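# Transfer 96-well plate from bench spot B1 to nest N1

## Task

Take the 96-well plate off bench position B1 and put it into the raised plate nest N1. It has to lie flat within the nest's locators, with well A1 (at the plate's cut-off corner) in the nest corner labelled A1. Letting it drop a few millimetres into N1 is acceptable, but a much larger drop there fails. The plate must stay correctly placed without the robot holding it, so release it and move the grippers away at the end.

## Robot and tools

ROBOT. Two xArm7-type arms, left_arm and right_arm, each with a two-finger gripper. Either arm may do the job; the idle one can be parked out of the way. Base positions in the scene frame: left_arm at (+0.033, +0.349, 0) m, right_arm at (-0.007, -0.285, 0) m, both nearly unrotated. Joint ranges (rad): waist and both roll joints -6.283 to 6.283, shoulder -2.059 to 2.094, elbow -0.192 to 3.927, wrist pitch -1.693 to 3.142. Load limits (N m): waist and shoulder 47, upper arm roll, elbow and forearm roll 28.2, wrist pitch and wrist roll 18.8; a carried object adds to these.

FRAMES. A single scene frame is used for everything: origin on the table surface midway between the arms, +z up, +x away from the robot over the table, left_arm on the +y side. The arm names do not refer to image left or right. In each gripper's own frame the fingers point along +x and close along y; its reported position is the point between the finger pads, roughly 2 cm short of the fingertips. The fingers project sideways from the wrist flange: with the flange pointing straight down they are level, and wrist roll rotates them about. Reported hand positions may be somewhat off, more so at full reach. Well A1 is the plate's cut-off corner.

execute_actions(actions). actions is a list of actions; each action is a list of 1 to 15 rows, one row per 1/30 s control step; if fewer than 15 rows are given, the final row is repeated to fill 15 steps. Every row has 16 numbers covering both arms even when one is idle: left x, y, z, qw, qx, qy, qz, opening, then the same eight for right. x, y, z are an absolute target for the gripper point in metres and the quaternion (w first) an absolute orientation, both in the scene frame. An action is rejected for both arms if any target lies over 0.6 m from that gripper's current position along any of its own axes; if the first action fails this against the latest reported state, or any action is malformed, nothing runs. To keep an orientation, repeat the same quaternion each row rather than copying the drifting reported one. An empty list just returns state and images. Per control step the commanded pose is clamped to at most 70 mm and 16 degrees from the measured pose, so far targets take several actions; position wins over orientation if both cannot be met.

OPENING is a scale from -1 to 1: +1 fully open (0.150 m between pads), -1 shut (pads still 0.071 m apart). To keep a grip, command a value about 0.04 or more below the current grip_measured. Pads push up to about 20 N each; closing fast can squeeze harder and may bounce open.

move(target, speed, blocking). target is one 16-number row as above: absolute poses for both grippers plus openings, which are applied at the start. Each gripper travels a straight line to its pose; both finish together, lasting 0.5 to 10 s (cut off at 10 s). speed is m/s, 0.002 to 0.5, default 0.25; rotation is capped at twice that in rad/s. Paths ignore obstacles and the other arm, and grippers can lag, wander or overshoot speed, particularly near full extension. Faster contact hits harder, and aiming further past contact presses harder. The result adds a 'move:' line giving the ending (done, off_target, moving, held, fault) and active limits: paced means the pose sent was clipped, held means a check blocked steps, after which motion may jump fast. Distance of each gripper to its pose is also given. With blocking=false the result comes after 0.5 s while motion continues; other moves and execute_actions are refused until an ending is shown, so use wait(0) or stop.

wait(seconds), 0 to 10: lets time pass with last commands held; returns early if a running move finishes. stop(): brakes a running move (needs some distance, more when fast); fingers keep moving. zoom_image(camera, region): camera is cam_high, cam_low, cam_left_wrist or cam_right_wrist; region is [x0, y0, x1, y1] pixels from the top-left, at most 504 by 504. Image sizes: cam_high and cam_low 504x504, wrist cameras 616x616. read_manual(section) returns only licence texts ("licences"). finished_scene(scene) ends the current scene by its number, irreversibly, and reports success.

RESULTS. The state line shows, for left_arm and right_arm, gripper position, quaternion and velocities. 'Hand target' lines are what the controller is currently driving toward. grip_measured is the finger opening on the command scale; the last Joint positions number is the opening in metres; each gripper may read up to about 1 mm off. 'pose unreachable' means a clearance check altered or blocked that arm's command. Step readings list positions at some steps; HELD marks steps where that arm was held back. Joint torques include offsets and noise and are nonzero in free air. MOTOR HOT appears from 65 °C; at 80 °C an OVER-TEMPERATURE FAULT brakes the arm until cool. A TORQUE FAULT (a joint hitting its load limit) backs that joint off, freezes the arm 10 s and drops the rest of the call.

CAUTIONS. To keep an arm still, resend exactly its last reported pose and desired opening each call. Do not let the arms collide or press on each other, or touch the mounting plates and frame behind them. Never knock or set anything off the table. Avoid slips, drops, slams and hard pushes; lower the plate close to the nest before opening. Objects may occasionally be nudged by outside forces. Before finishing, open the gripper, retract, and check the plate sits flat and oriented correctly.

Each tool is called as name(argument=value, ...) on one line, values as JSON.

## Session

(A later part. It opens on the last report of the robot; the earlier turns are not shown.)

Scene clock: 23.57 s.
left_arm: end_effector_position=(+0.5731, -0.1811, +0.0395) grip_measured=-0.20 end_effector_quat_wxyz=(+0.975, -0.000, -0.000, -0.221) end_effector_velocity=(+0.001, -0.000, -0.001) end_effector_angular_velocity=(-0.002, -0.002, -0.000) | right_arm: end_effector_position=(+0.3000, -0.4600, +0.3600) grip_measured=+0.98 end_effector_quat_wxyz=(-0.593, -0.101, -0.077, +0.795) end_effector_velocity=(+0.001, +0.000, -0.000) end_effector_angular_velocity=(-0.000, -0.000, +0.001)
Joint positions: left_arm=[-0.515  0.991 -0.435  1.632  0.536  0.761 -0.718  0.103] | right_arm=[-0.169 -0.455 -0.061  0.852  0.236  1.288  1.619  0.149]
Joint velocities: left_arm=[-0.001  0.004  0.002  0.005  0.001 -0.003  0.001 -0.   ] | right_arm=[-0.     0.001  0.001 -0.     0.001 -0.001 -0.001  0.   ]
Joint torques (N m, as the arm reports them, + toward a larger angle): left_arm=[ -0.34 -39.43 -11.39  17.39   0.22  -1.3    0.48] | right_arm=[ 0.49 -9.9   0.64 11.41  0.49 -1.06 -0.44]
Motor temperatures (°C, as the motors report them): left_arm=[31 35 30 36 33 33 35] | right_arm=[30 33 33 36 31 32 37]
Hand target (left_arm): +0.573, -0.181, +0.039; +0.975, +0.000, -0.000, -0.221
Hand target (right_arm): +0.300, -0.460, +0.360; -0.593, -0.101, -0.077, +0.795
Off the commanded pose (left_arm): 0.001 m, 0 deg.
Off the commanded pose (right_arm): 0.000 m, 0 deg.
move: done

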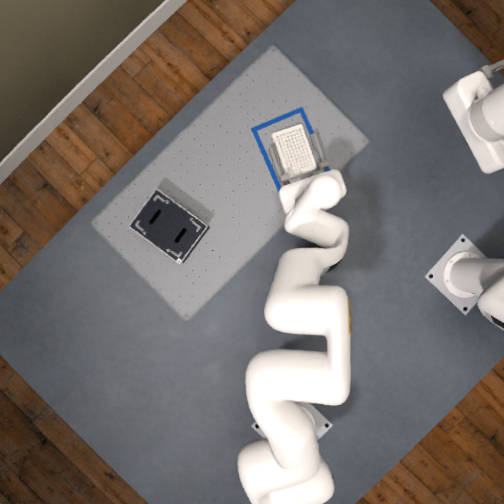

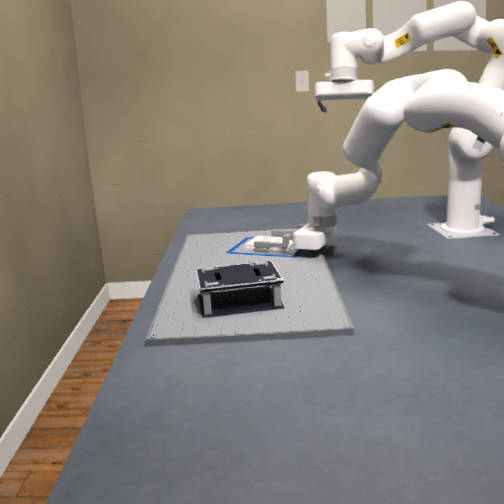

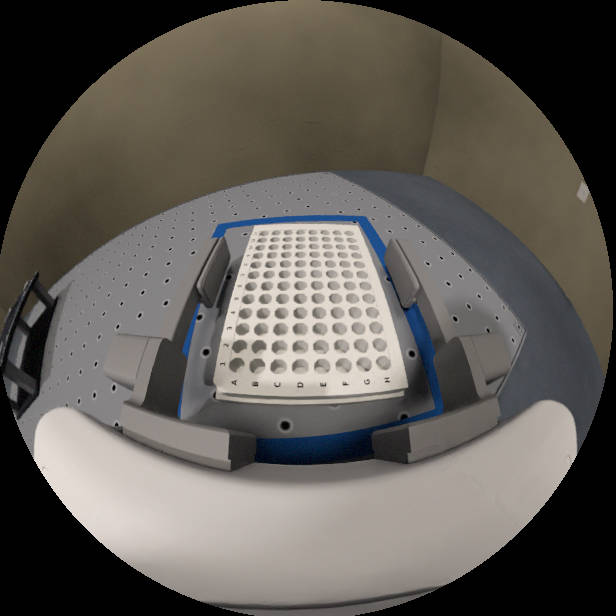

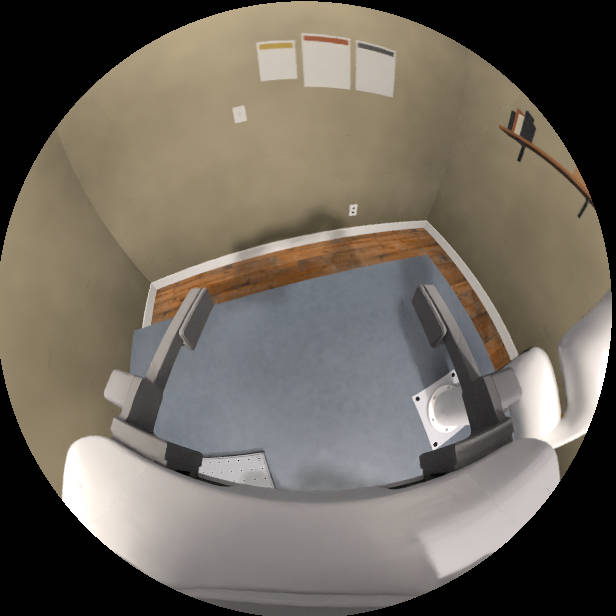

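move(target=[0.573,-0.181,0.033,0.9753,0,0,-0.2207,-0.45,0.30,-0.46,0.36,-0.593,-0.101,-0.077,0.795,1], speed=0.02)

zoom_image(camera="cam_low", region=[230, 215, 330, 265])

zoom_image(camera="cam_left_wrist", region=[160, 210, 460, 480])

Scene clock: 25.50 s.
left_arm: end_effector_position=(+0.5730, -0.1810, +0.0331) grip_measured=-0.45 end_effector_quat_wxyz=(+0.975, +0.000, +0.000, -0.221) end_effector_velocity=(+0.001, -0.001, -0.001) end_effector_angular_velocity=(-0.003, -0.002, +0.001) | right_arm: end_effector_position=(+0.3000, -0.4600, +0.3600) grip_measured=+0.98 end_effector_quat_wxyz=(-0.593, -0.101, -0.077, +0.795) end_effector_velocity=(+0.000, +0.000, +0.000) end_effector_angular_velocity=(-0.000, -0.001, -0.000)
Joint positions: left_arm=[-0.518  1.004 -0.43   1.637  0.54   0.754 -0.72   0.093] | right_arm=[-0.169 -0.455 -0.061  0.852  0.236  1.288  1.619  0.149]
Joint velocities: left_arm=[-0.002  0.004  0.001  0.004  0.001 -0.003 -0.001 -0.   ] | right_arm=[ 0.    -0.001  0.     0.001  0.     0.     0.001 -0.   ]
Joint torques (N m, as the arm reports them, + toward a larger angle): left_arm=[ -0.26 -39.55 -11.4   17.63   0.22  -1.43   0.58] | right_arm=[ 0.5  -9.76  0.62 11.48  0.51 -1.04 -0.4 ]
Motor temperatures (°C, as the motors report them): left_arm=[31 35 30 36 33 33 35] | right_arm=[30 33 33 36 31 32 37]
Hand target (left_arm): +0.573, -0.181, +0.033; +0.975, +0.000, -0.000, -0.221
Hand target (right_arm): +0.300, -0.460, +0.360; -0.593, -0.101, -0.077, +0.795
Off the commanded pose (left_arm): 0.000 m, 0 deg.
Off the commanded pose (right_arm): 0.000 m, 0 deg.
move: done

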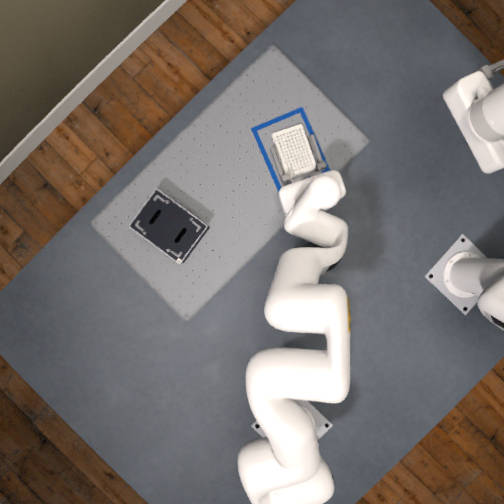

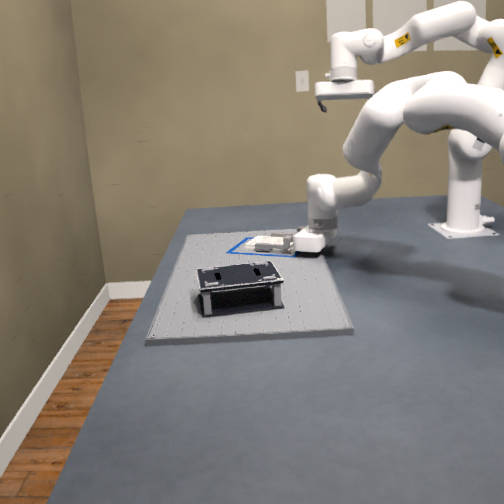

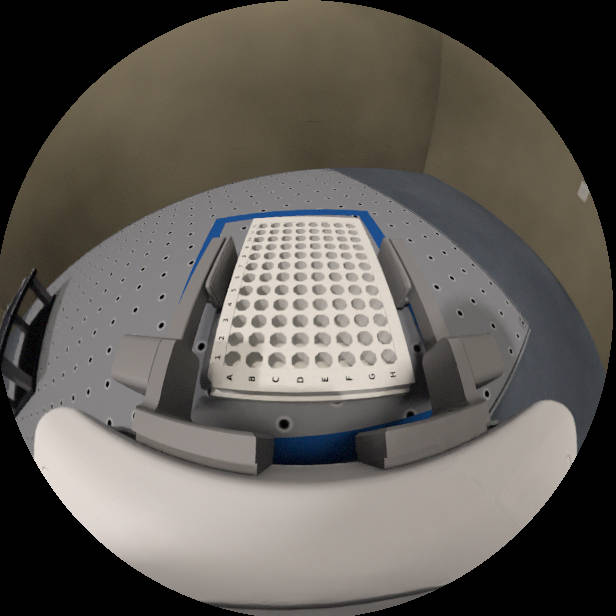

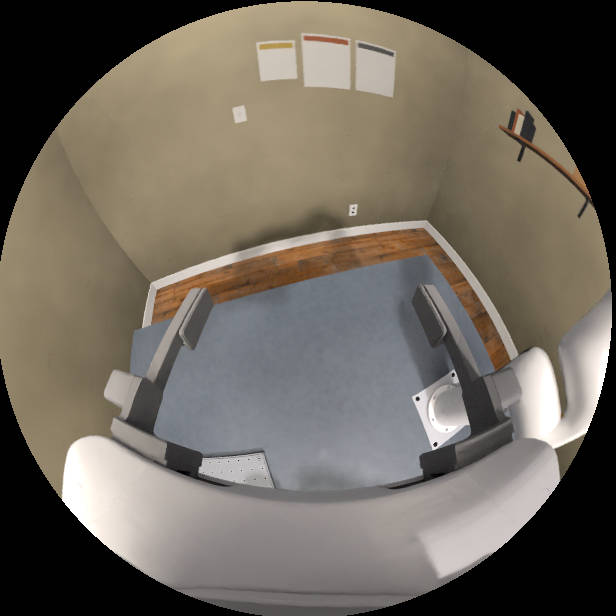

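Region (230, 215, 330, 265) of cam_low's 504x504 image, scaled by 5.040, with more detail than that image has.

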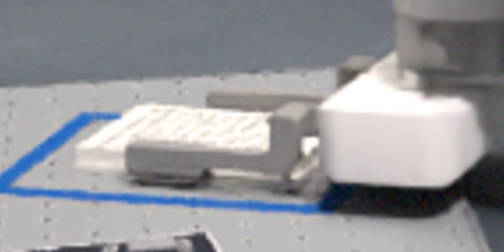

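Region (160, 210, 460, 480) of cam_left_wrist's 616x616 image, scaled by 1.680, with more detail than that image has; it fills the top 454 rows of this view, and the rest is white.

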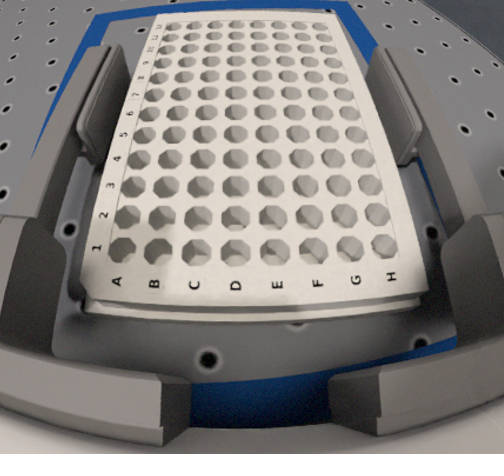

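execute_actions(actions=[[[0.5729,-0.1812,0.033,0.9753,0,0,-0.2207,-0.48,0.30,-0.46,0.36,-0.593,-0.101,-0.077,0.795,1],[0.5728,-0.1814,0.033,0.9753,0,0,-0.2207,-0.51,0.30,-0.46,0.36,-0.593,-0.101,-0.077,0.795,1],[0.5727,-0.1816,0.033,0.9753,0,0,-0.2207,-0.54,0.30,-0.46,0.36,-0.593,-0.101,-0.077,0.795,1],[0.5726,-0.1818,0.033,0.9753,0,0,-0.2207,-0.565,0.30,-0.46,0.36,-0.593,-0.101,-0.077,0.795,1],[0.5726,-0.1819,0.033,0.9753,0,0,-0.2207,-0.59,0.30,-0.46,0.36,-0.593,-0.101,-0.077,0.795,1],[0.5726,-0.1819,0.033,0.9753,0,0,-0.2207,-0.61,0.30,-0.46,0.36,-0.593,-0.101,-0.077,0.795,1],[0.5726,-0.1819,0.033,0.9753,0,0,-0.2207,-0.63,0.30,-0.46,0.36,-0.593,-0.101,-0.077,0.795,1],[0.5726,-0.1819,0.033,0.9753,0,0,-0.2207,-0.645,0.30,-0.46,0.36,-0.593,-0.101,-0.077,0.795,1],[0.5726,-0.1819,0.033,0.9753,0,0,-0.2207,-0.66,0.30,-0.46,0.36,-0.593,-0.101,-0.077,0.795,1],[0.5726,-0.1819,0.033,0.9753,0,0,-0.2207,-0.68,0.30,-0.46,0.36,-0.593,-0.101,-0.077,0.795,1],[0.5726,-0.1819,0.033,0.9753,0,0,-0.2207,-0.70,0.30,-0.46,0.36,-0.593,-0.101,-0.077,0.795,1],[0.5726,-0.1819,0.033,0.9753,0,0,-0.2207,-0.72,0.30,-0.46,0.36,-0.593,-0.101,-0.077,0.795,1],[0.5726,-0.1819,0.033,0.9753,0,0,-0.2207,-0.74,0.30,-0.46,0.36,-0.593,-0.101,-0.077,0.795,1],[0.5726,-0.1819,0.033,0.9753,0,0,-0.2207,-0.76,0.30,-0.46,0.36,-0.593,-0.101,-0.077,0.795,1]]])

Scene clock: 27.30 s.
left_arm: end_effector_position=(+0.5726, -0.1819, +0.0330) grip_measured=-0.67 end_effector_quat_wxyz=(+0.975, -0.000, +0.000, -0.221) end_effector_velocity=(+0.001, +0.000, +0.001) end_effector_angular_velocity=(-0.001, -0.001, +0.002) | right_arm: end_effector_position=(+0.3000, -0.4600, +0.3600) grip_measured=+0.98 end_effector_quat_wxyz=(-0.593, -0.101, -0.077, +0.795) end_effector_velocity=(+0.000, -0.000, +0.001) end_effector_angular_velocity=(+0.001, -0.002, -0.002)
Joint positions: left_arm=[-0.52   1.006 -0.43   1.64   0.54   0.754 -0.721  0.084] | right_arm=[-0.169 -0.455 -0.061  0.852  0.236  1.288  1.619  0.149]
Joint velocities: left_arm=[ 0.001 -0.001  0.     0.001 -0.001  0.    -0.    -0.   ] | right_arm=[ 0.    -0.001 -0.001  0.001  0.    -0.001  0.001 -0.   ]
Joint torques (N m, as the arm reports them, + toward a larger angle): left_arm=[ -0.37 -40.03 -11.31  17.52   0.1   -1.37   0.52] | right_arm=[ 0.44 -9.82  0.66 11.31  0.5  -1.09 -0.43]
Motor temperatures (°C, as the motors report them): left_arm=[31 35 30 36 33 33 35] | right_arm=[30 33 33 36 31 32 37]
Hand target (left_arm): +0.573, -0.182, +0.033; +0.975, -0.000, +0.000, -0.221
Hand target (right_arm): +0.300, -0.460, +0.360; -0.593, -0.101, -0.077, +0.795
Off the commanded pose (left_arm): 0.000 m, 0 deg.
Off the commanded pose (right_arm): 0.000 m, 0 deg.
Step readings (end_effector_position):
0: left_arm (+0.5730, -0.1810, +0.0330) | right_arm (+0.3000, -0.4600, +0.3600)
1: left_arm (+0.5730, -0.1810, +0.0330) | right_arm (+0.3000, -0.4600, +0.3600)
2: left_arm (+0.5730, -0.1810, +0.0330) | right_arm (+0.3000, -0.4600, +0.3600)
4: left_arm (+0.5730, -0.1812, +0.0330) | right_arm (+0.3000, -0.4600, +0.3600)
8: left_arm (+0.5726, -0.1817, +0.0330) | right_arm (+0.3000, -0.4600, +0.3600)
15: end_effector_position above

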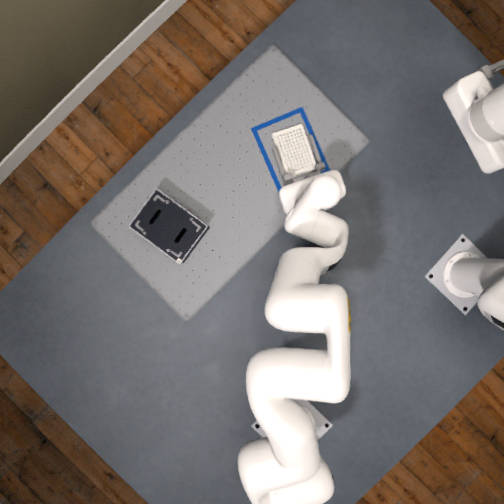

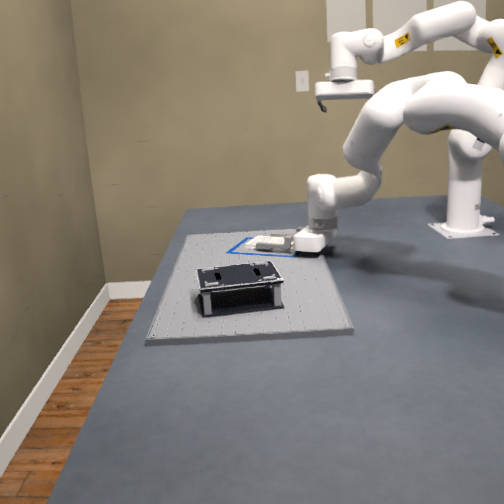

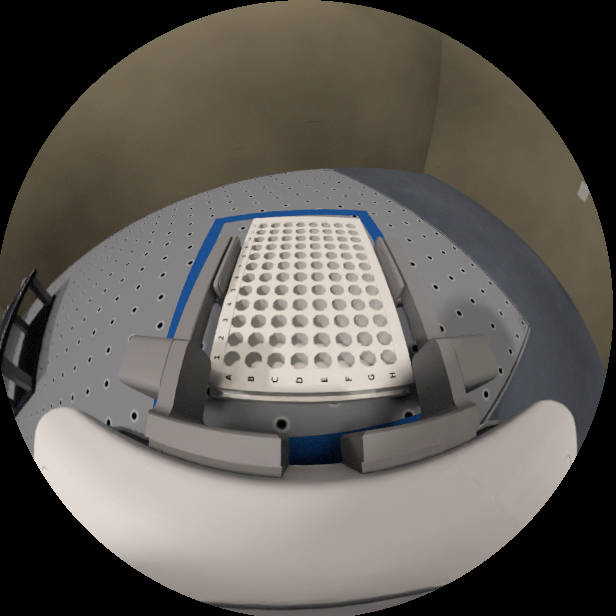

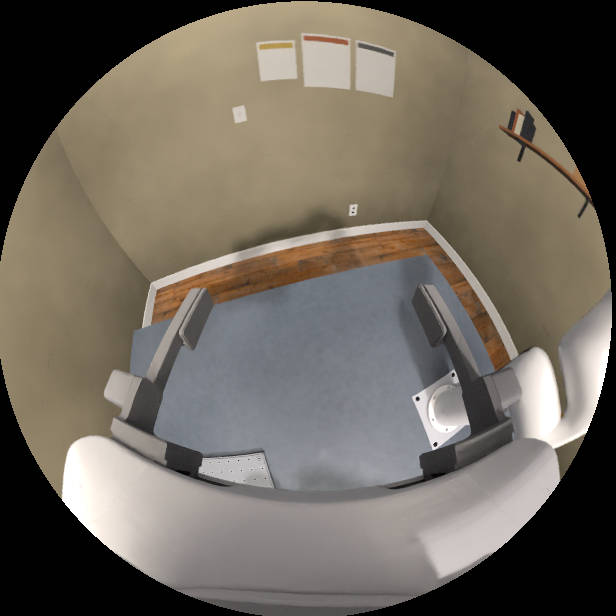

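execute_actions(actions=[[[0.5726,-0.1819,0.0331,0.9753,0,0,-0.2207,-0.76,0.30,-0.46,0.36,-0.593,-0.101,-0.077,0.795,1],[0.5726,-0.1819,0.0335,0.9753,0,0,-0.2207,-0.76,0.30,-0.46,0.36,-0.593,-0.101,-0.077,0.795,1],[0.5726,-0.1819,0.0341,0.9753,0,0,-0.2207,-0.76,0.30,-0.46,0.36,-0.593,-0.101,-0.077,0.795,1],[0.5726,-0.1819,0.0350,0.9753,0,0,-0.2207,-0.76,0.30,-0.46,0.36,-0.593,-0.101,-0.077,0.795,1],[0.5726,-0.1819,0.0362,0.9753,0,0,-0.2207,-0.76,0.30,-0.46,0.36,-0.593,-0.101,-0.077,0.795,1],[0.5726,-0.1817,0.0375,0.9754,0,0,-0.2205,-0.76,0.30,-0.46,0.36,-0.593,-0.101,-0.077,0.795,1],[0.5727,-0.1812,0.0391,0.9755,0,0,-0.2202,-0.76,0.30,-0.46,0.36,-0.593,-0.101,-0.077,0.795,1],[0.5729,-0.1803,0.0409,0.9756,0,0,-0.2195,-0.76,0.30,-0.46,0.36,-0.593,-0.101,-0.077,0.795,1],[0.5733,-0.1788,0.0429,0.9759,0,0,-0.2183,-0.76,0.30,-0.46,0.36,-0.593,-0.101,-0.077,0.795,1],[0.5737,-0.1767,0.0452,0.9762,0,0,-0.2168,-0.76,0.30,-0.46,0.36,-0.593,-0.101,-0.077,0.795,1],[0.5743,-0.1738,0.0475,0.9767,0,0,-0.2146,-0.76,0.30,-0.46,0.36,-0.593,-0.101,-0.077,0.795,1],[0.5751,-0.1702,0.0501,0.9773,0,0,-0.2118,-0.76,0.30,-0.46,0.36,-0.593,-0.101,-0.077,0.795,1],[0.5760,-0.1659,0.0528,0.9780,0,0,-0.2086,-0.76,0.30,-0.46,0.36,-0.593,-0.101,-0.077,0.795,1],[0.5771,-0.1609,0.0557,0.9788,0,0,-0.2047,-0.76,0.30,-0.46,0.36,-0.593,-0.101,-0.077,0.795,1],[0.5783,-0.1552,0.0586,0.9797,0,0,-0.2004,-0.76,0.30,-0.46,0.36,-0.593,-0.101,-0.077,0.795,1]],[[0.5797,-0.1490,0.0617,0.9807,0,0,-0.1956,-0.76,0.30,-0.46,0.36,-0.593,-0.101,-0.077,0.795,1],[0.5811,-0.1423,0.0648,0.9817,0,0,-0.1905,-0.76,0.30,-0.46,0.36,-0.593,-0.101,-0.077,0.795,1],[0.5826,-0.1353,0.0680,0.9827,0,0,-0.1852,-0.76,0.30,-0.46,0.36,-0.593,-0.101,-0.077,0.795,1],[0.5841,-0.1281,0.0712,0.9837,0,0,-0.1797,-0.76,0.30,-0.46,0.36,-0.593,-0.101,-0.077,0.795,1],[0.5857,-0.1210,0.0745,0.9847,0,0,-0.1743,-0.76,0.30,-0.46,0.36,-0.593,-0.101,-0.077,0.795,1],[0.5872,-0.1138,0.0778,0.9857,0,0,-0.1688,-0.76,0.30,-0.46,0.36,-0.593,-0.101,-0.077,0.795,1],[0.5887,-0.1066,0.0810,0.9866,0,0,-0.1633,-0.76,0.30,-0.46,0.36,-0.593,-0.101,-0.077,0.795,1],[0.5903,-0.0995,0.0842,0.9875,0,0,-0.1578,-0.76,0.30,-0.46,0.36,-0.593,-0.101,-0.077,0.795,1],[0.5918,-0.0923,0.0873,0.9883,0,0,-0.1523,-0.76,0.30,-0.46,0.36,-0.593,-0.101,-0.077,0.795,1],[0.5933,-0.0851,0.0904,0.9892,0,0,-0.1468,-0.76,0.30,-0.46,0.36,-0.593,-0.101,-0.077,0.795,1],[0.5949,-0.0780,0.0933,0.9900,0,0,-0.1412,-0.76,0.30,-0.46,0.36,-0.593,-0.101,-0.077,0.795,1],[0.5964,-0.0708,0.0962,0.9907,0,0,-0.1357,-0.76,0.30,-0.46,0.36,-0.593,-0.101,-0.077,0.795,1],[0.5979,-0.0636,0.0989,0.9915,0,0,-0.1302,-0.76,0.30,-0.46,0.36,-0.593,-0.101,-0.077,0.795,1],[0.5995,-0.0565,0.1015,0.9922,0,0,-0.1247,-0.76,0.30,-0.46,0.36,-0.593,-0.101,-0.077,0.795,1],[0.6010,-0.0493,0.1038,0.9929,0,0,-0.1191,-0.76,0.30,-0.46,0.36,-0.593,-0.101,-0.077,0.795,1]],[[0.6025,-0.0421,0.1061,0.9935,0,0,-0.1136,-0.76,0.30,-0.46,0.36,-0.593,-0.101,-0.077,0.795,1],[0.6041,-0.0350,0.1081,0.9941,0,0,-0.1081,-0.76,0.30,-0.46,0.36,-0.593,-0.101,-0.077,0.795,1],[0.6056,-0.0278,0.1099,0.9947,0,0,-0.1025,-0.76,0.30,-0.46,0.36,-0.593,-0.101,-0.077,0.795,1],[0.6072,-0.0206,0.1115,0.9953,0,0,-0.0970,-0.76,0.30,-0.46,0.36,-0.593,-0.101,-0.077,0.795,1],[0.6087,-0.0135,0.1128,0.9958,0,0,-0.0914,-0.76,0.30,-0.46,0.36,-0.593,-0.101,-0.077,0.795,1],[0.6102,-0.0063,0.1140,0.9963,0,0,-0.0859,-0.76,0.30,-0.46,0.36,-0.593,-0.101,-0.077,0.795,1],[0.6118,0.0009,0.1149,0.9968,0,0,-0.0803,-0.76,0.30,-0.46,0.36,-0.593,-0.101,-0.077,0.795,1],[0.6133,0.0080,0.1155,0.9972,0,0,-0.0748,-0.76,0.30,-0.46,0.36,-0.593,-0.101,-0.077,0.795,1],[0.6148,0.0152,0.1159,0.9976,0,0,-0.0692,-0.76,0.30,-0.46,0.36,-0.593,-0.101,-0.077,0.795,1],[0.6164,0.0224,0.1160,0.9980,0,0,-0.0636,-0.76,0.30,-0.46,0.36,-0.593,-0.101,-0.077,0.795,1],[0.6179,0.0296,0.1160,0.9983,0,0,-0.0581,-0.76,0.30,-0.46,0.36,-0.593,-0.101,-0.077,0.795,1],[0.6194,0.0367,0.1160,0.9986,0,0,-0.0525,-0.76,0.30,-0.46,0.36,-0.593,-0.101,-0.077,0.795,1],[0.6210,0.0439,0.1160,0.9989,0,0,-0.0469,-0.76,0.30,-0.46,0.36,-0.593,-0.101,-0.077,0.795,1],[0.6225,0.0511,0.1160,0.9991,0,0,-0.0414,-0.76,0.30,-0.46,0.36,-0.593,-0.101,-0.077,0.795,1],[0.6240,0.0582,0.1160,0.9994,0,0,-0.0358,-0.76,0.30,-0.46,0.36,-0.593,-0.101,-0.077,0.795,1]],[[0.6256,0.0654,0.1160,0.9995,0,0,-0.0302,-0.76,0.30,-0.46,0.36,-0.593,-0.101,-0.077,0.795,1],[0.6271,0.0726,0.1160,0.9997,0,0,-0.0247,-0.76,0.30,-0.46,0.36,-0.593,-0.101,-0.077,0.795,1],[0.6287,0.0797,0.1160,0.9998,0,0,-0.0191,-0.76,0.30,-0.46,0.36,-0.593,-0.101,-0.077,0.795,1],[0.6302,0.0869,0.1160,0.9999,0,0,-0.0135,-0.76,0.30,-0.46,0.36,-0.593,-0.101,-0.077,0.795,1],[0.6317,0.0941,0.1160,1.0,0,0,-0.0079,-0.76,0.30,-0.46,0.36,-0.593,-0.101,-0.077,0.795,1],[0.6333,0.1012,0.1160,1.0,0,0,-0.0024,-0.76,0.30,-0.46,0.36,-0.593,-0.101,-0.077,0.795,1],[0.6348,0.1084,0.1160,1.0,0,0,0.0032,-0.76,0.30,-0.46,0.36,-0.593,-0.101,-0.077,0.795,1],[0.6363,0.1156,0.1160,1.0,0,0,0.0088,-0.76,0.30,-0.46,0.36,-0.593,-0.101,-0.077,0.795,1],[0.6379,0.1227,0.1160,0.9999,0,0,0.0143,-0.76,0.30,-0.46,0.36,-0.593,-0.101,-0.077,0.795,1],[0.6394,0.1299,0.1159,0.9998,0,0,0.0199,-0.76,0.30,-0.46,0.36,-0.593,-0.101,-0.077,0.795,1],[0.6409,0.1371,0.1158,0.9997,0,0,0.0255,-0.76,0.30,-0.46,0.36,-0.593,-0.101,-0.077,0.795,1],[0.6425,0.1442,0.1155,0.9995,0,0,0.0311,-0.76,0.30,-0.46,0.36,-0.593,-0.101,-0.077,0.795,1],[0.6440,0.1514,0.1151,0.9993,0,0,0.0366,-0.76,0.30,-0.46,0.36,-0.593,-0.101,-0.077,0.795,1],[0.6455,0.1584,0.1146,0.9991,0,0,0.0420,-0.76,0.30,-0.46,0.36,-0.593,-0.101,-0.077,0.795,1],[0.6469,0.1650,0.1140,0.9989,0,0,0.0472,-0.76,0.30,-0.46,0.36,-0.593,-0.101,-0.077,0.795,1]],[[0.6483,0.1713,0.1134,0.9986,0,0,0.0521,-0.76,0.30,-0.46,0.36,-0.593,-0.101,-0.077,0.795,1],[0.6495,0.1770,0.1127,0.9984,0,0,0.0565,-0.76,0.30,-0.46,0.36,-0.593,-0.101,-0.077,0.795,1],[0.6506,0.1820,0.1120,0.9982,0,0,0.0604,-0.76,0.30,-0.46,0.36,-0.593,-0.101,-0.077,0.795,1],[0.6515,0.1863,0.1113,0.9980,0,0,0.0638,-0.76,0.30,-0.46,0.36,-0.593,-0.101,-0.077,0.795,1],[0.6523,0.1899,0.1106,0.9978,0,0,0.0666,-0.76,0.30,-0.46,0.36,-0.593,-0.101,-0.077,0.795,1],[0.6529,0.1928,0.1100,0.9976,0,0,0.0687,-0.76,0.30,-0.46,0.36,-0.593,-0.101,-0.077,0.795,1],[0.6533,0.1949,0.1094,0.9975,0,0,0.0704,-0.76,0.30,-0.46,0.36,-0.593,-0.101,-0.077,0.795,1],[0.6537,0.1964,0.1089,0.9974,0,0,0.0715,-0.76,0.30,-0.46,0.36,-0.593,-0.101,-0.077,0.795,1],[0.6539,0.1973,0.1085,0.9974,0,0,0.0723,-0.76,0.30,-0.46,0.36,-0.593,-0.101,-0.077,0.795,1],[0.6540,0.1978,0.1082,0.9974,0,0,0.0726,-0.76,0.30,-0.46,0.36,-0.593,-0.101,-0.077,0.795,1],[0.6540,0.1980,0.1081,0.9973,0,0,0.0728,-0.76,0.30,-0.46,0.36,-0.593,-0.101,-0.077,0.795,1],[0.6540,0.1980,0.1080,0.9973,0,0,0.0728,-0.76,0.30,-0.46,0.36,-0.593,-0.101,-0.077,0.795,1]]])

Scene clock: 39.90 s.
left_arm: end_effector_position=(+0.6533, +0.1964, +0.1084) grip_measured=-0.67 end_effector_quat_wxyz=(+0.997, +0.000, -0.000, +0.071) end_effector_velocity=(+0.003, +0.011, -0.004) end_effector_angular_velocity=(-0.003, -0.001, +0.016) | right_arm: end_effector_position=(+0.3000, -0.4600, +0.3600) grip_measured=+0.98 end_effector_quat_wxyz=(-0.593, -0.101, -0.077, +0.795) end_effector_velocity=(-0.000, +0.000, +0.000) end_effector_angular_velocity=(-0.000, -0.001, -0.001)
Joint positions: left_arm=[-0.015  0.503 -0.343  1.042  0.3    0.584 -0.707  0.084] | right_arm=[-0.169 -0.455 -0.061  0.852  0.236  1.288  1.619  0.149]
Joint velocities: left_arm=[ 0.012  0.009  0.008  0.    -0.001 -0.013  0.004  0.   ] | right_arm=[-0.    -0.     0.001  0.    -0.    -0.001  0.001 -0.   ]
Joint torques (N m, as the arm reports them, + toward a larger angle): left_arm=[ -0.67 -30.7   -6.52  17.49   0.26  -1.3    0.51] | right_arm=[ 0.61 -9.89  0.58 11.39  0.49 -1.14 -0.35]
Motor temperatures (°C, as the motors report them): left_arm=[31 36 30 37 33 33 35] | right_arm=[30 32 33 36 31 32 37]
Hand target (left_arm): +0.654, +0.198, +0.108; +0.997, +0.000, -0.000, +0.073
Hand target (right_arm): +0.300, -0.460, +0.360; -0.593, -0.101, -0.077, +0.795
Off the commanded pose (left_arm): 0.002 m, 0 deg.
Off the commanded pose (right_arm): 0.000 m, 0 deg.
Step readings (end_effector_position; steps 1 to 15: 1st action; 16 to 30: 2nd action; 31 to 45: 3rd action; 46 to 60: 4th action; 61 to 75: 5th action):
0: left_arm (+0.5726, -0.1819, +0.0330) | right_arm (+0.3000, -0.4600, +0.3600)
1: left_arm (+0.5726, -0.1819, +0.0330) | right_arm (+0.3000, -0.4600, +0.3600)
2: left_arm (+0.5726, -0.1819, +0.0330) | right_arm (+0.3000, -0.4600, +0.3600)
4: left_arm (+0.5725, -0.1818, +0.0331) | right_arm (+0.3000, -0.4600, +0.3600)
8: left_arm (+0.5724, -0.1816, +0.0352) | right_arm (+0.3000, -0.4600, +0.3600)
15: left_arm (+0.5747, -0.1731, +0.0472) | right_arm (+0.3000, -0.4600, +0.3600)
16: left_arm (+0.5756, -0.1698, +0.0494) | right_arm (+0.3000, -0.4600, +0.3600)
17: left_arm (+0.5768, -0.1660, +0.0518) | right_arm (+0.3000, -0.4600, +0.3600)
19: left_arm (+0.5796, -0.1566, +0.0567) | right_arm (+0.3000, -0.4600, +0.3600)
23: left_arm (+0.5863, -0.1327, +0.0676) | right_arm (+0.3000, -0.4600, +0.3600)
30: left_arm (+0.5976, -0.0844, +0.0884) | right_arm (+0.3000, -0.4600, +0.3600)
31: left_arm (+0.5991, -0.0773, +0.0912) | right_arm (+0.3000, -0.4600, +0.3600)
32: left_arm (+0.6006, -0.0700, +0.0940) | right_arm (+0.3000, -0.4600, +0.3600)
34: left_arm (+0.6035, -0.0555, +0.0991) | right_arm (+0.3000, -0.4600, +0.3600)
38: left_arm (+0.6092, -0.0262, +0.1074) | right_arm (+0.3000, -0.4600, +0.3600)
45: left_arm (+0.6188, +0.0256, +0.1136) | right_arm (+0.3000, -0.4600, +0.3600)
46: left_arm (+0.6201, +0.0330, +0.1139) | right_arm (+0.3000, -0.4600, +0.3600)
47: left_arm (+0.6215, +0.0404, +0.1141) | right_arm (+0.3000, -0.4600, +0.3600)
49: left_arm (+0.6244, +0.0549, +0.1144) | right_arm (+0.3000, -0.4600, +0.3600)
53: left_arm (+0.6303, +0.0839, +0.1149) | right_arm (+0.3000, -0.4600, +0.3600)
60: left_arm (+0.6404, +0.1345, +0.1151) | right_arm (+0.3000, -0.4600, +0.3600)
61: left_arm (+0.6419, +0.1417, +0.1148) | right_arm (+0.3000, -0.4600, +0.3600)
62: left_arm (+0.6433, +0.1488, +0.1145) | right_arm (+0.3000, -0.4600, +0.3600)
64: left_arm (+0.6460, +0.1622, +0.1136) | right_arm (+0.3000, -0.4600, +0.3600)
68: left_arm (+0.6504, +0.1834, +0.1113) | right_arm (+0.3000, -0.4600, +0.3600)
75: end_effector_position above

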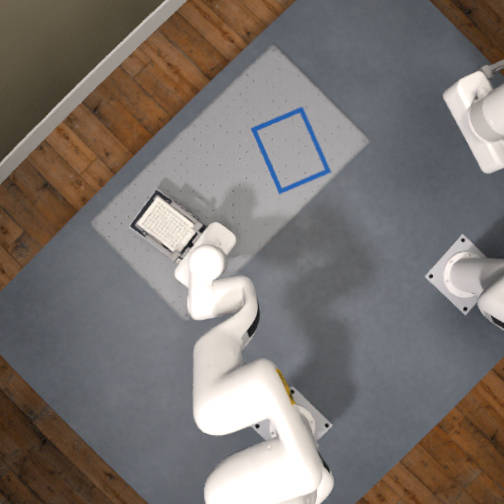

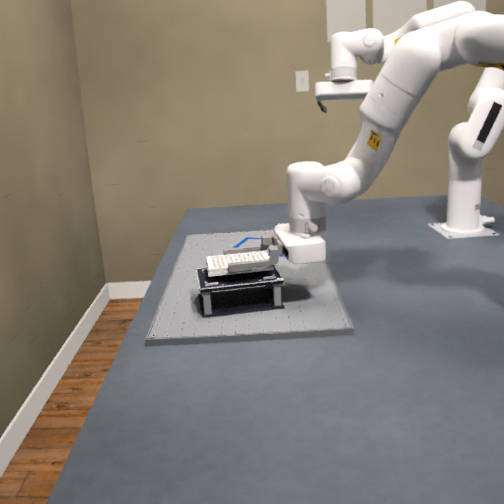

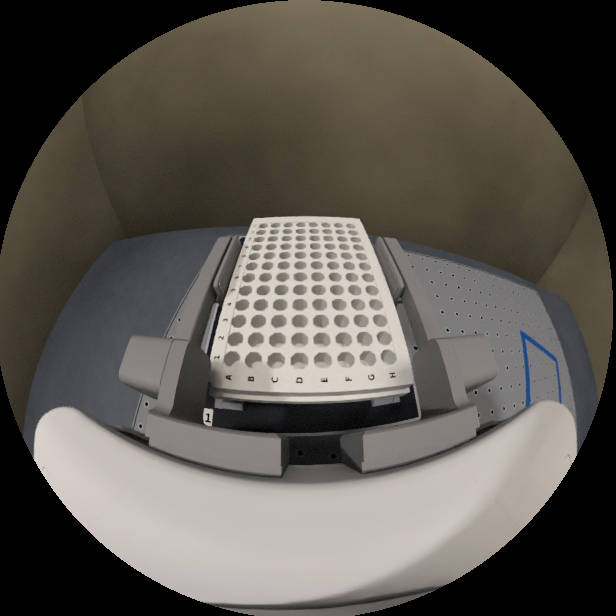

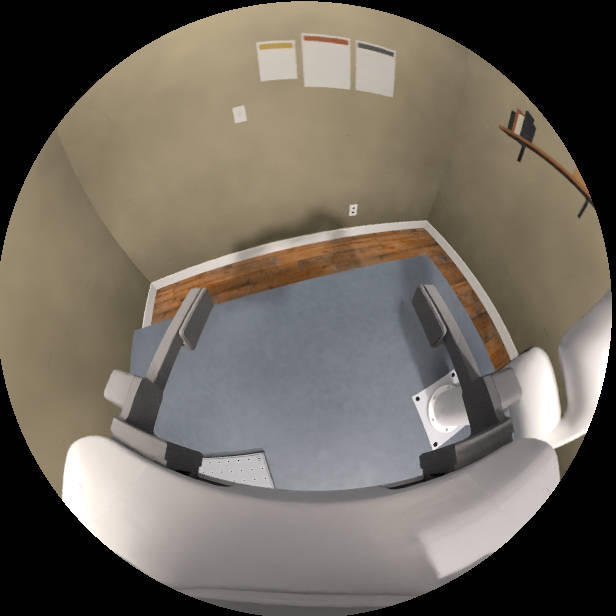

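The plate is held above the nest. Fresh images after settling.

execute_actions(actions=[])

zoom_image(camera="cam_left_wrist", region=[180, 340, 440, 470])

zoom_image(camera="cam_high", region=[120, 180, 220, 280])

zoom_image(camera="cam_low", region=[185, 235, 305, 305])

Scene clock: 40.17 s.
left_arm: end_effector_position=(+0.6537, +0.1978, +0.1081) grip_measured=-0.67 end_effector_quat_wxyz=(+0.997, +0.000, -0.000, +0.072) end_effector_velocity=(+0.000, +0.003, -0.001) end_effector_angular_velocity=(+0.001, +0.001, +0.006) | right_arm: end_effector_position=(+0.3000, -0.4600, +0.3600) grip_measured=+0.98 end_effector_quat_wxyz=(-0.593, -0.101, -0.077, +0.795) end_effector_velocity=(-0.000, +0.000, -0.001) end_effector_angular_velocity=(+0.001, +0.001, +0.001)
Joint positions: left_arm=[-0.014  0.504 -0.342  1.042  0.3    0.583 -0.707  0.084] | right_arm=[-0.169 -0.455 -0.061  0.852  0.236  1.288  1.619  0.149]
Joint velocities: left_arm=[ 0.003  0.001  0.002 -0.001 -0.    -0.001 -0.     0.   ] | right_arm=[-0.    -0.     0.    -0.002  0.    -0.    -0.001 -0.   ]
Joint torques (N m, as the arm reports them, + toward a larger angle): left_arm=[ -0.57 -30.54  -6.04  17.3    0.19  -1.46   0.69] | right_arm=[ 0.5  -9.74  0.69 11.3   0.46 -1.16 -0.4 ]
Motor temperatures (°C, as the motors report them): left_arm=[31 36 30 37 33 33 35] | right_arm=[30 32 33 36 31 32 37]
Hand target (left_arm): +0.654, +0.198, +0.108; +0.997, +0.000, -0.000, +0.073
Hand target (right_arm): +0.300, -0.460, +0.360; -0.593, -0.101, -0.077, +0.795
Off the commanded pose (left_arm): 0.000 m, 0 deg.
Off the commanded pose (right_arm): 0.000 m, 0 deg.

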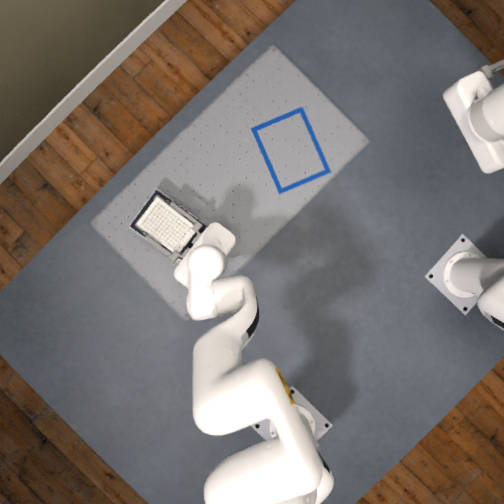

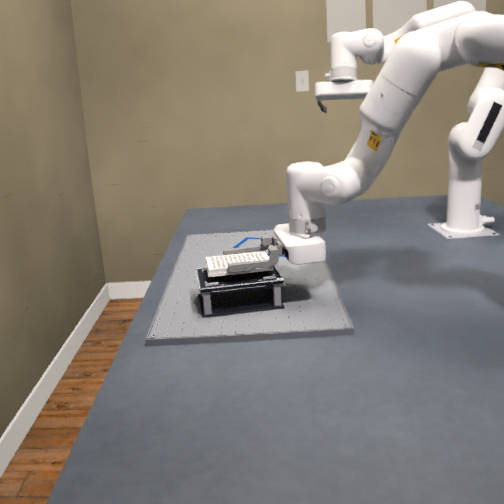

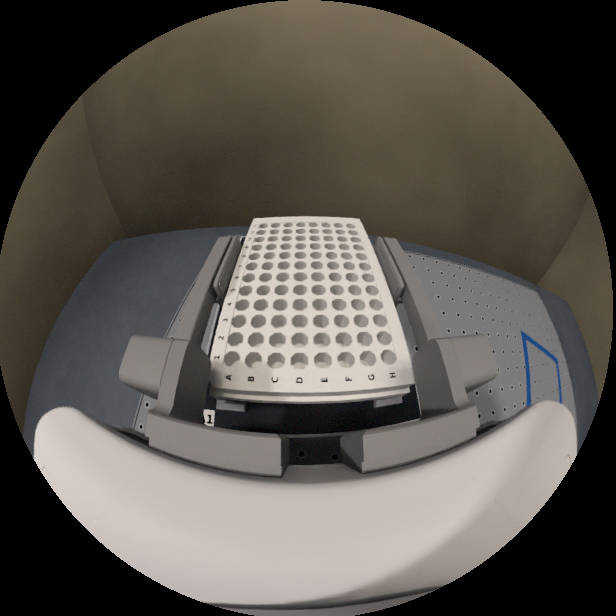

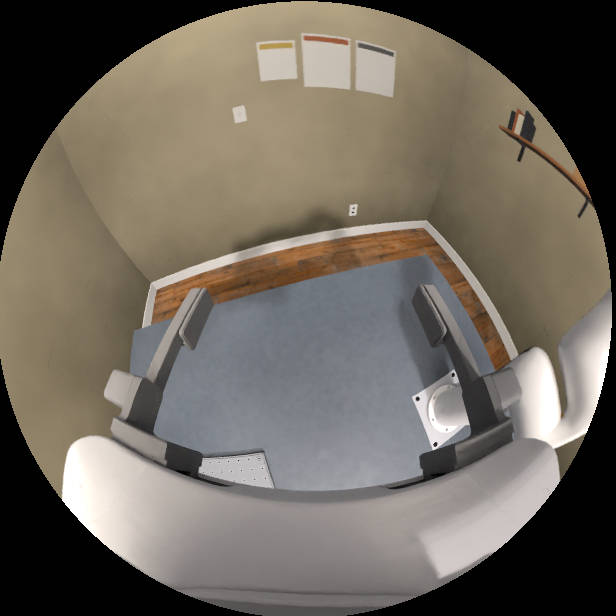

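Region (180, 340, 440, 470) of cam_left_wrist's 616x616 image, scaled by 1.938, with more detail than that image has.

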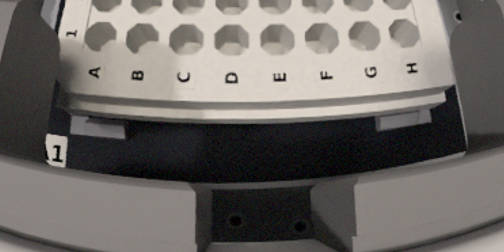

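Region (120, 180, 220, 280) of cam_high's 504x504 image, scaled by 5.040, with more detail than that image has.

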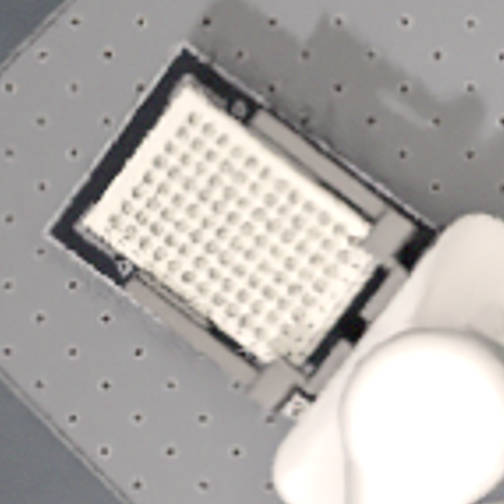

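Region (185, 235, 305, 305) of cam_low's 504x504 image, scaled by 4.200, with more detail than that image has; it fills the top 294 rows of this view, and the rest is white.

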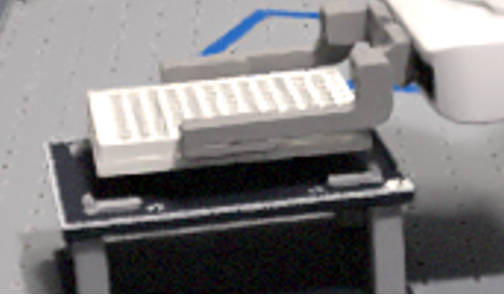

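move(target=[0.6574,0.1992,0.099,0.9973,0,0,0.0728,-0.76,0.30,-0.46,0.36,-0.593,-0.101,-0.077,0.795,1], speed=0.03)

zoom_image(camera="cam_left_wrist", region=[180, 340, 440, 470])

zoom_image(camera="cam_high", region=[120, 180, 220, 280])

zoom_image(camera="cam_low", region=[185, 235, 305, 305])

Scene clock: 43.30 s.
left_arm: end_effector_position=(+0.6574, +0.1992, +0.0992) grip_measured=-0.67 end_effector_quat_wxyz=(+0.997, +0.000, -0.000, +0.073) end_effector_velocity=(+0.001, -0.001, -0.001) end_effector_angular_velocity=(-0.001, -0.002, -0.001) | right_arm: end_effector_position=(+0.3000, -0.4600, +0.3600) grip_measured=+0.98 end_effector_quat_wxyz=(-0.593, -0.101, -0.077, +0.795) end_effector_velocity=(-0.000, -0.000, -0.000) end_effector_angular_velocity=(-0.002, +0.002, -0.000)
Joint positions: left_arm=[-0.019  0.533 -0.331  1.056  0.311  0.57  -0.71   0.084] | right_arm=[-0.169 -0.455 -0.061  0.852  0.236  1.288  1.619  0.149]
Joint velocities: left_arm=[-0.002  0.005  0.001  0.005  0.002 -0.003 -0.001  0.   ] | right_arm=[-0.001  0.001  0.001 -0.001 -0.002 -0.     0.001  0.   ]
Joint torques (N m, as the arm reports them, + toward a larger angle): left_arm=[ -0.29 -31.22  -6.21  17.17   0.13  -1.41   0.49] | right_arm=[ 0.48 -9.79  0.66 11.37  0.54 -1.08 -0.4 ]
Motor temperatures (°C, as the motors report them): left_arm=[31 36 30 37 33 33 35] | right_arm=[30 32 33 36 31 32 37]
Hand target (left_arm): +0.657, +0.199, +0.099; +0.997, +0.000, -0.000, +0.073
Hand target (right_arm): +0.300, -0.460, +0.360; -0.593, -0.101, -0.077, +0.795
Off the commanded pose (left_arm): 0.000 m, 0 deg.
Off the commanded pose (right_arm): 0.000 m, 0 deg.
move: done

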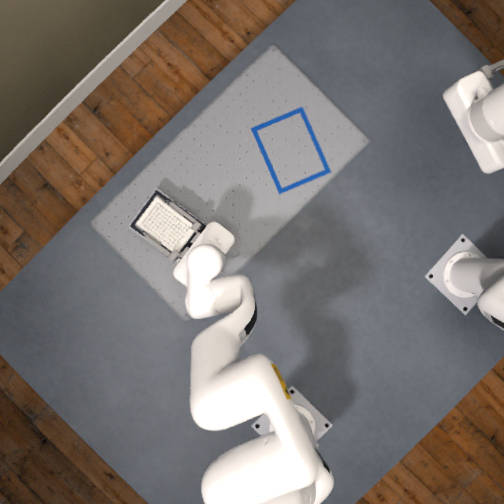

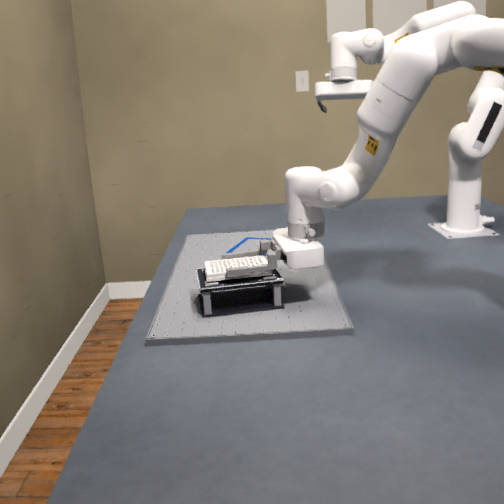

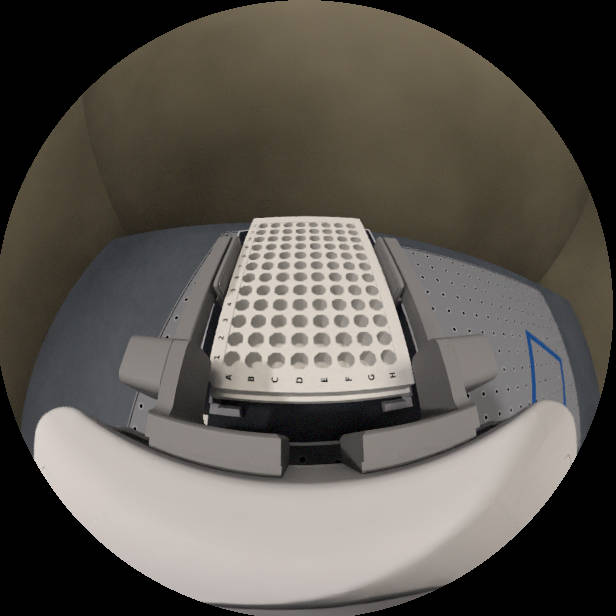

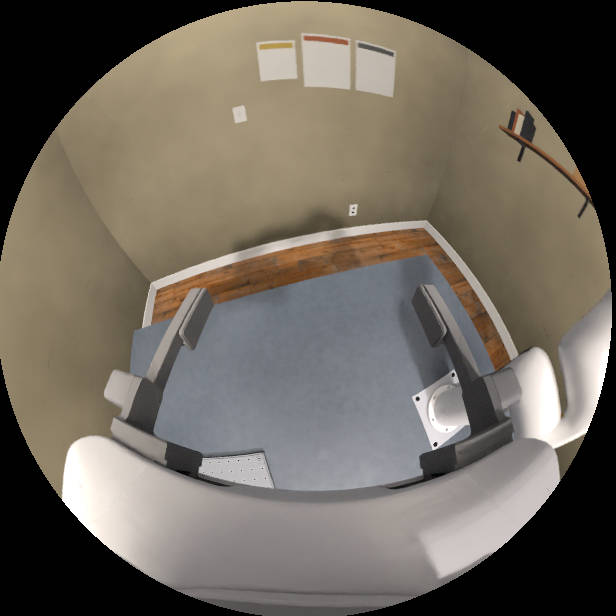

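Region (180, 340, 440, 470) of cam_left_wrist's 616x616 image, scaled by 1.938, with more detail than that image has.

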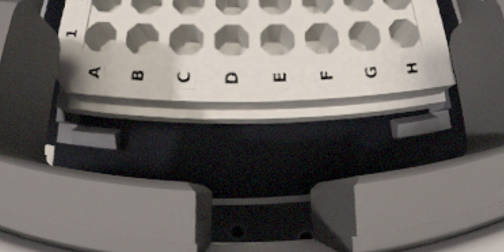

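Region (120, 180, 220, 280) of cam_high's 504x504 image, scaled by 5.040, with more detail than that image has.

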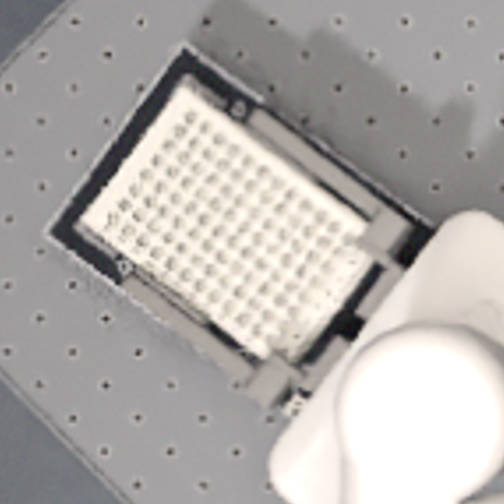

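Region (185, 235, 305, 305) of cam_low's 504x504 image, scaled by 4.200, with more detail than that image has; it fills the top 294 rows of this view, and the rest is white.

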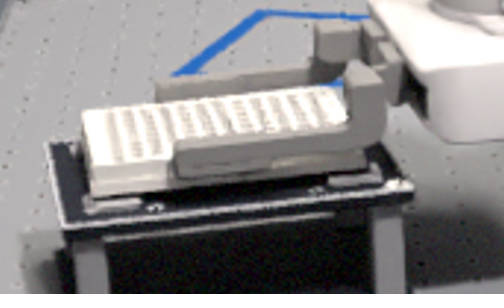

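Closer looks at the near-end corners and far end.

zoom_image(camera="cam_left_wrist", region=[195, 375, 265, 430])

zoom_image(camera="cam_left_wrist", region=[360, 370, 430, 425])

zoom_image(camera="cam_left_wrist", region=[215, 205, 400, 265])

zoom_image(camera="cam_high", region=[125, 185, 180, 240])

zoom_image(camera="cam_low", region=[192, 255, 242, 295])

Region (195, 375, 265, 430) of cam_left_wrist's 616x616 image, scaled by 7.200, with more detail than that image has; it fills the top 396 rows of this view, and the rest is white.

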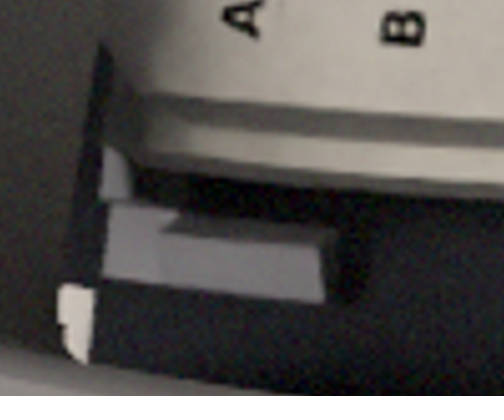

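Region (360, 370, 430, 425) of cam_left_wrist's 616x616 image, scaled by 7.200, with more detail than that image has; it fills the top 396 rows of this view, and the rest is white.

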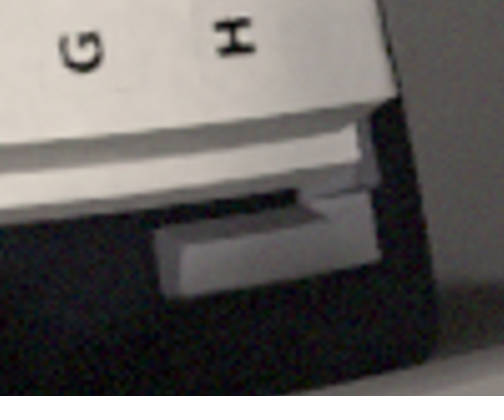

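Region (215, 205, 400, 265) of cam_left_wrist's 616x616 image, scaled by 2.724, with more detail than that image has; it fills the top 163 rows of this view, and the rest is white.

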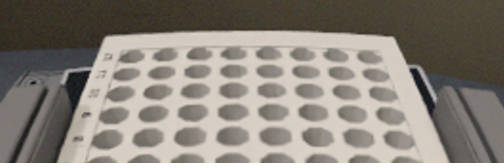

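Region (125, 185, 180, 240) of cam_high's 504x504 image, scaled by 9.164, with more detail than that image has.

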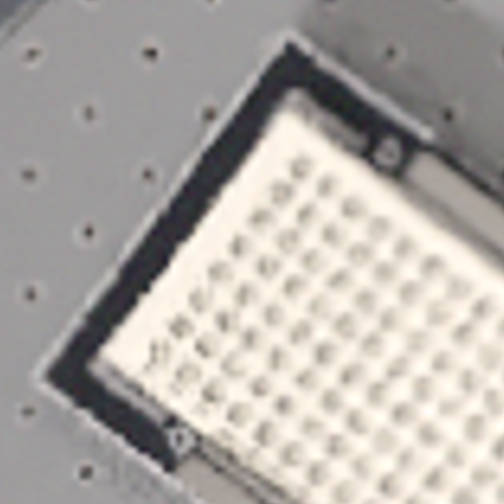

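Region (192, 255, 242, 295) of cam_low's 504x504 image, scaled by 10.080, with more detail than that image has; it fills the top 403 rows of this view, and the rest is white.

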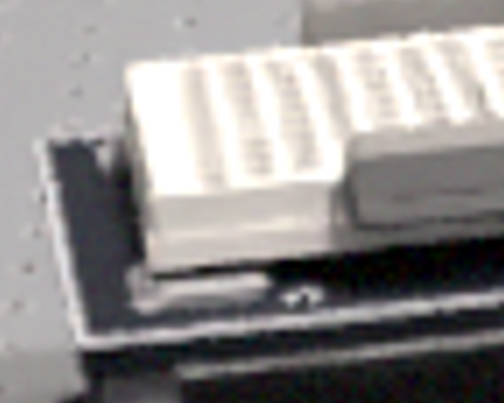

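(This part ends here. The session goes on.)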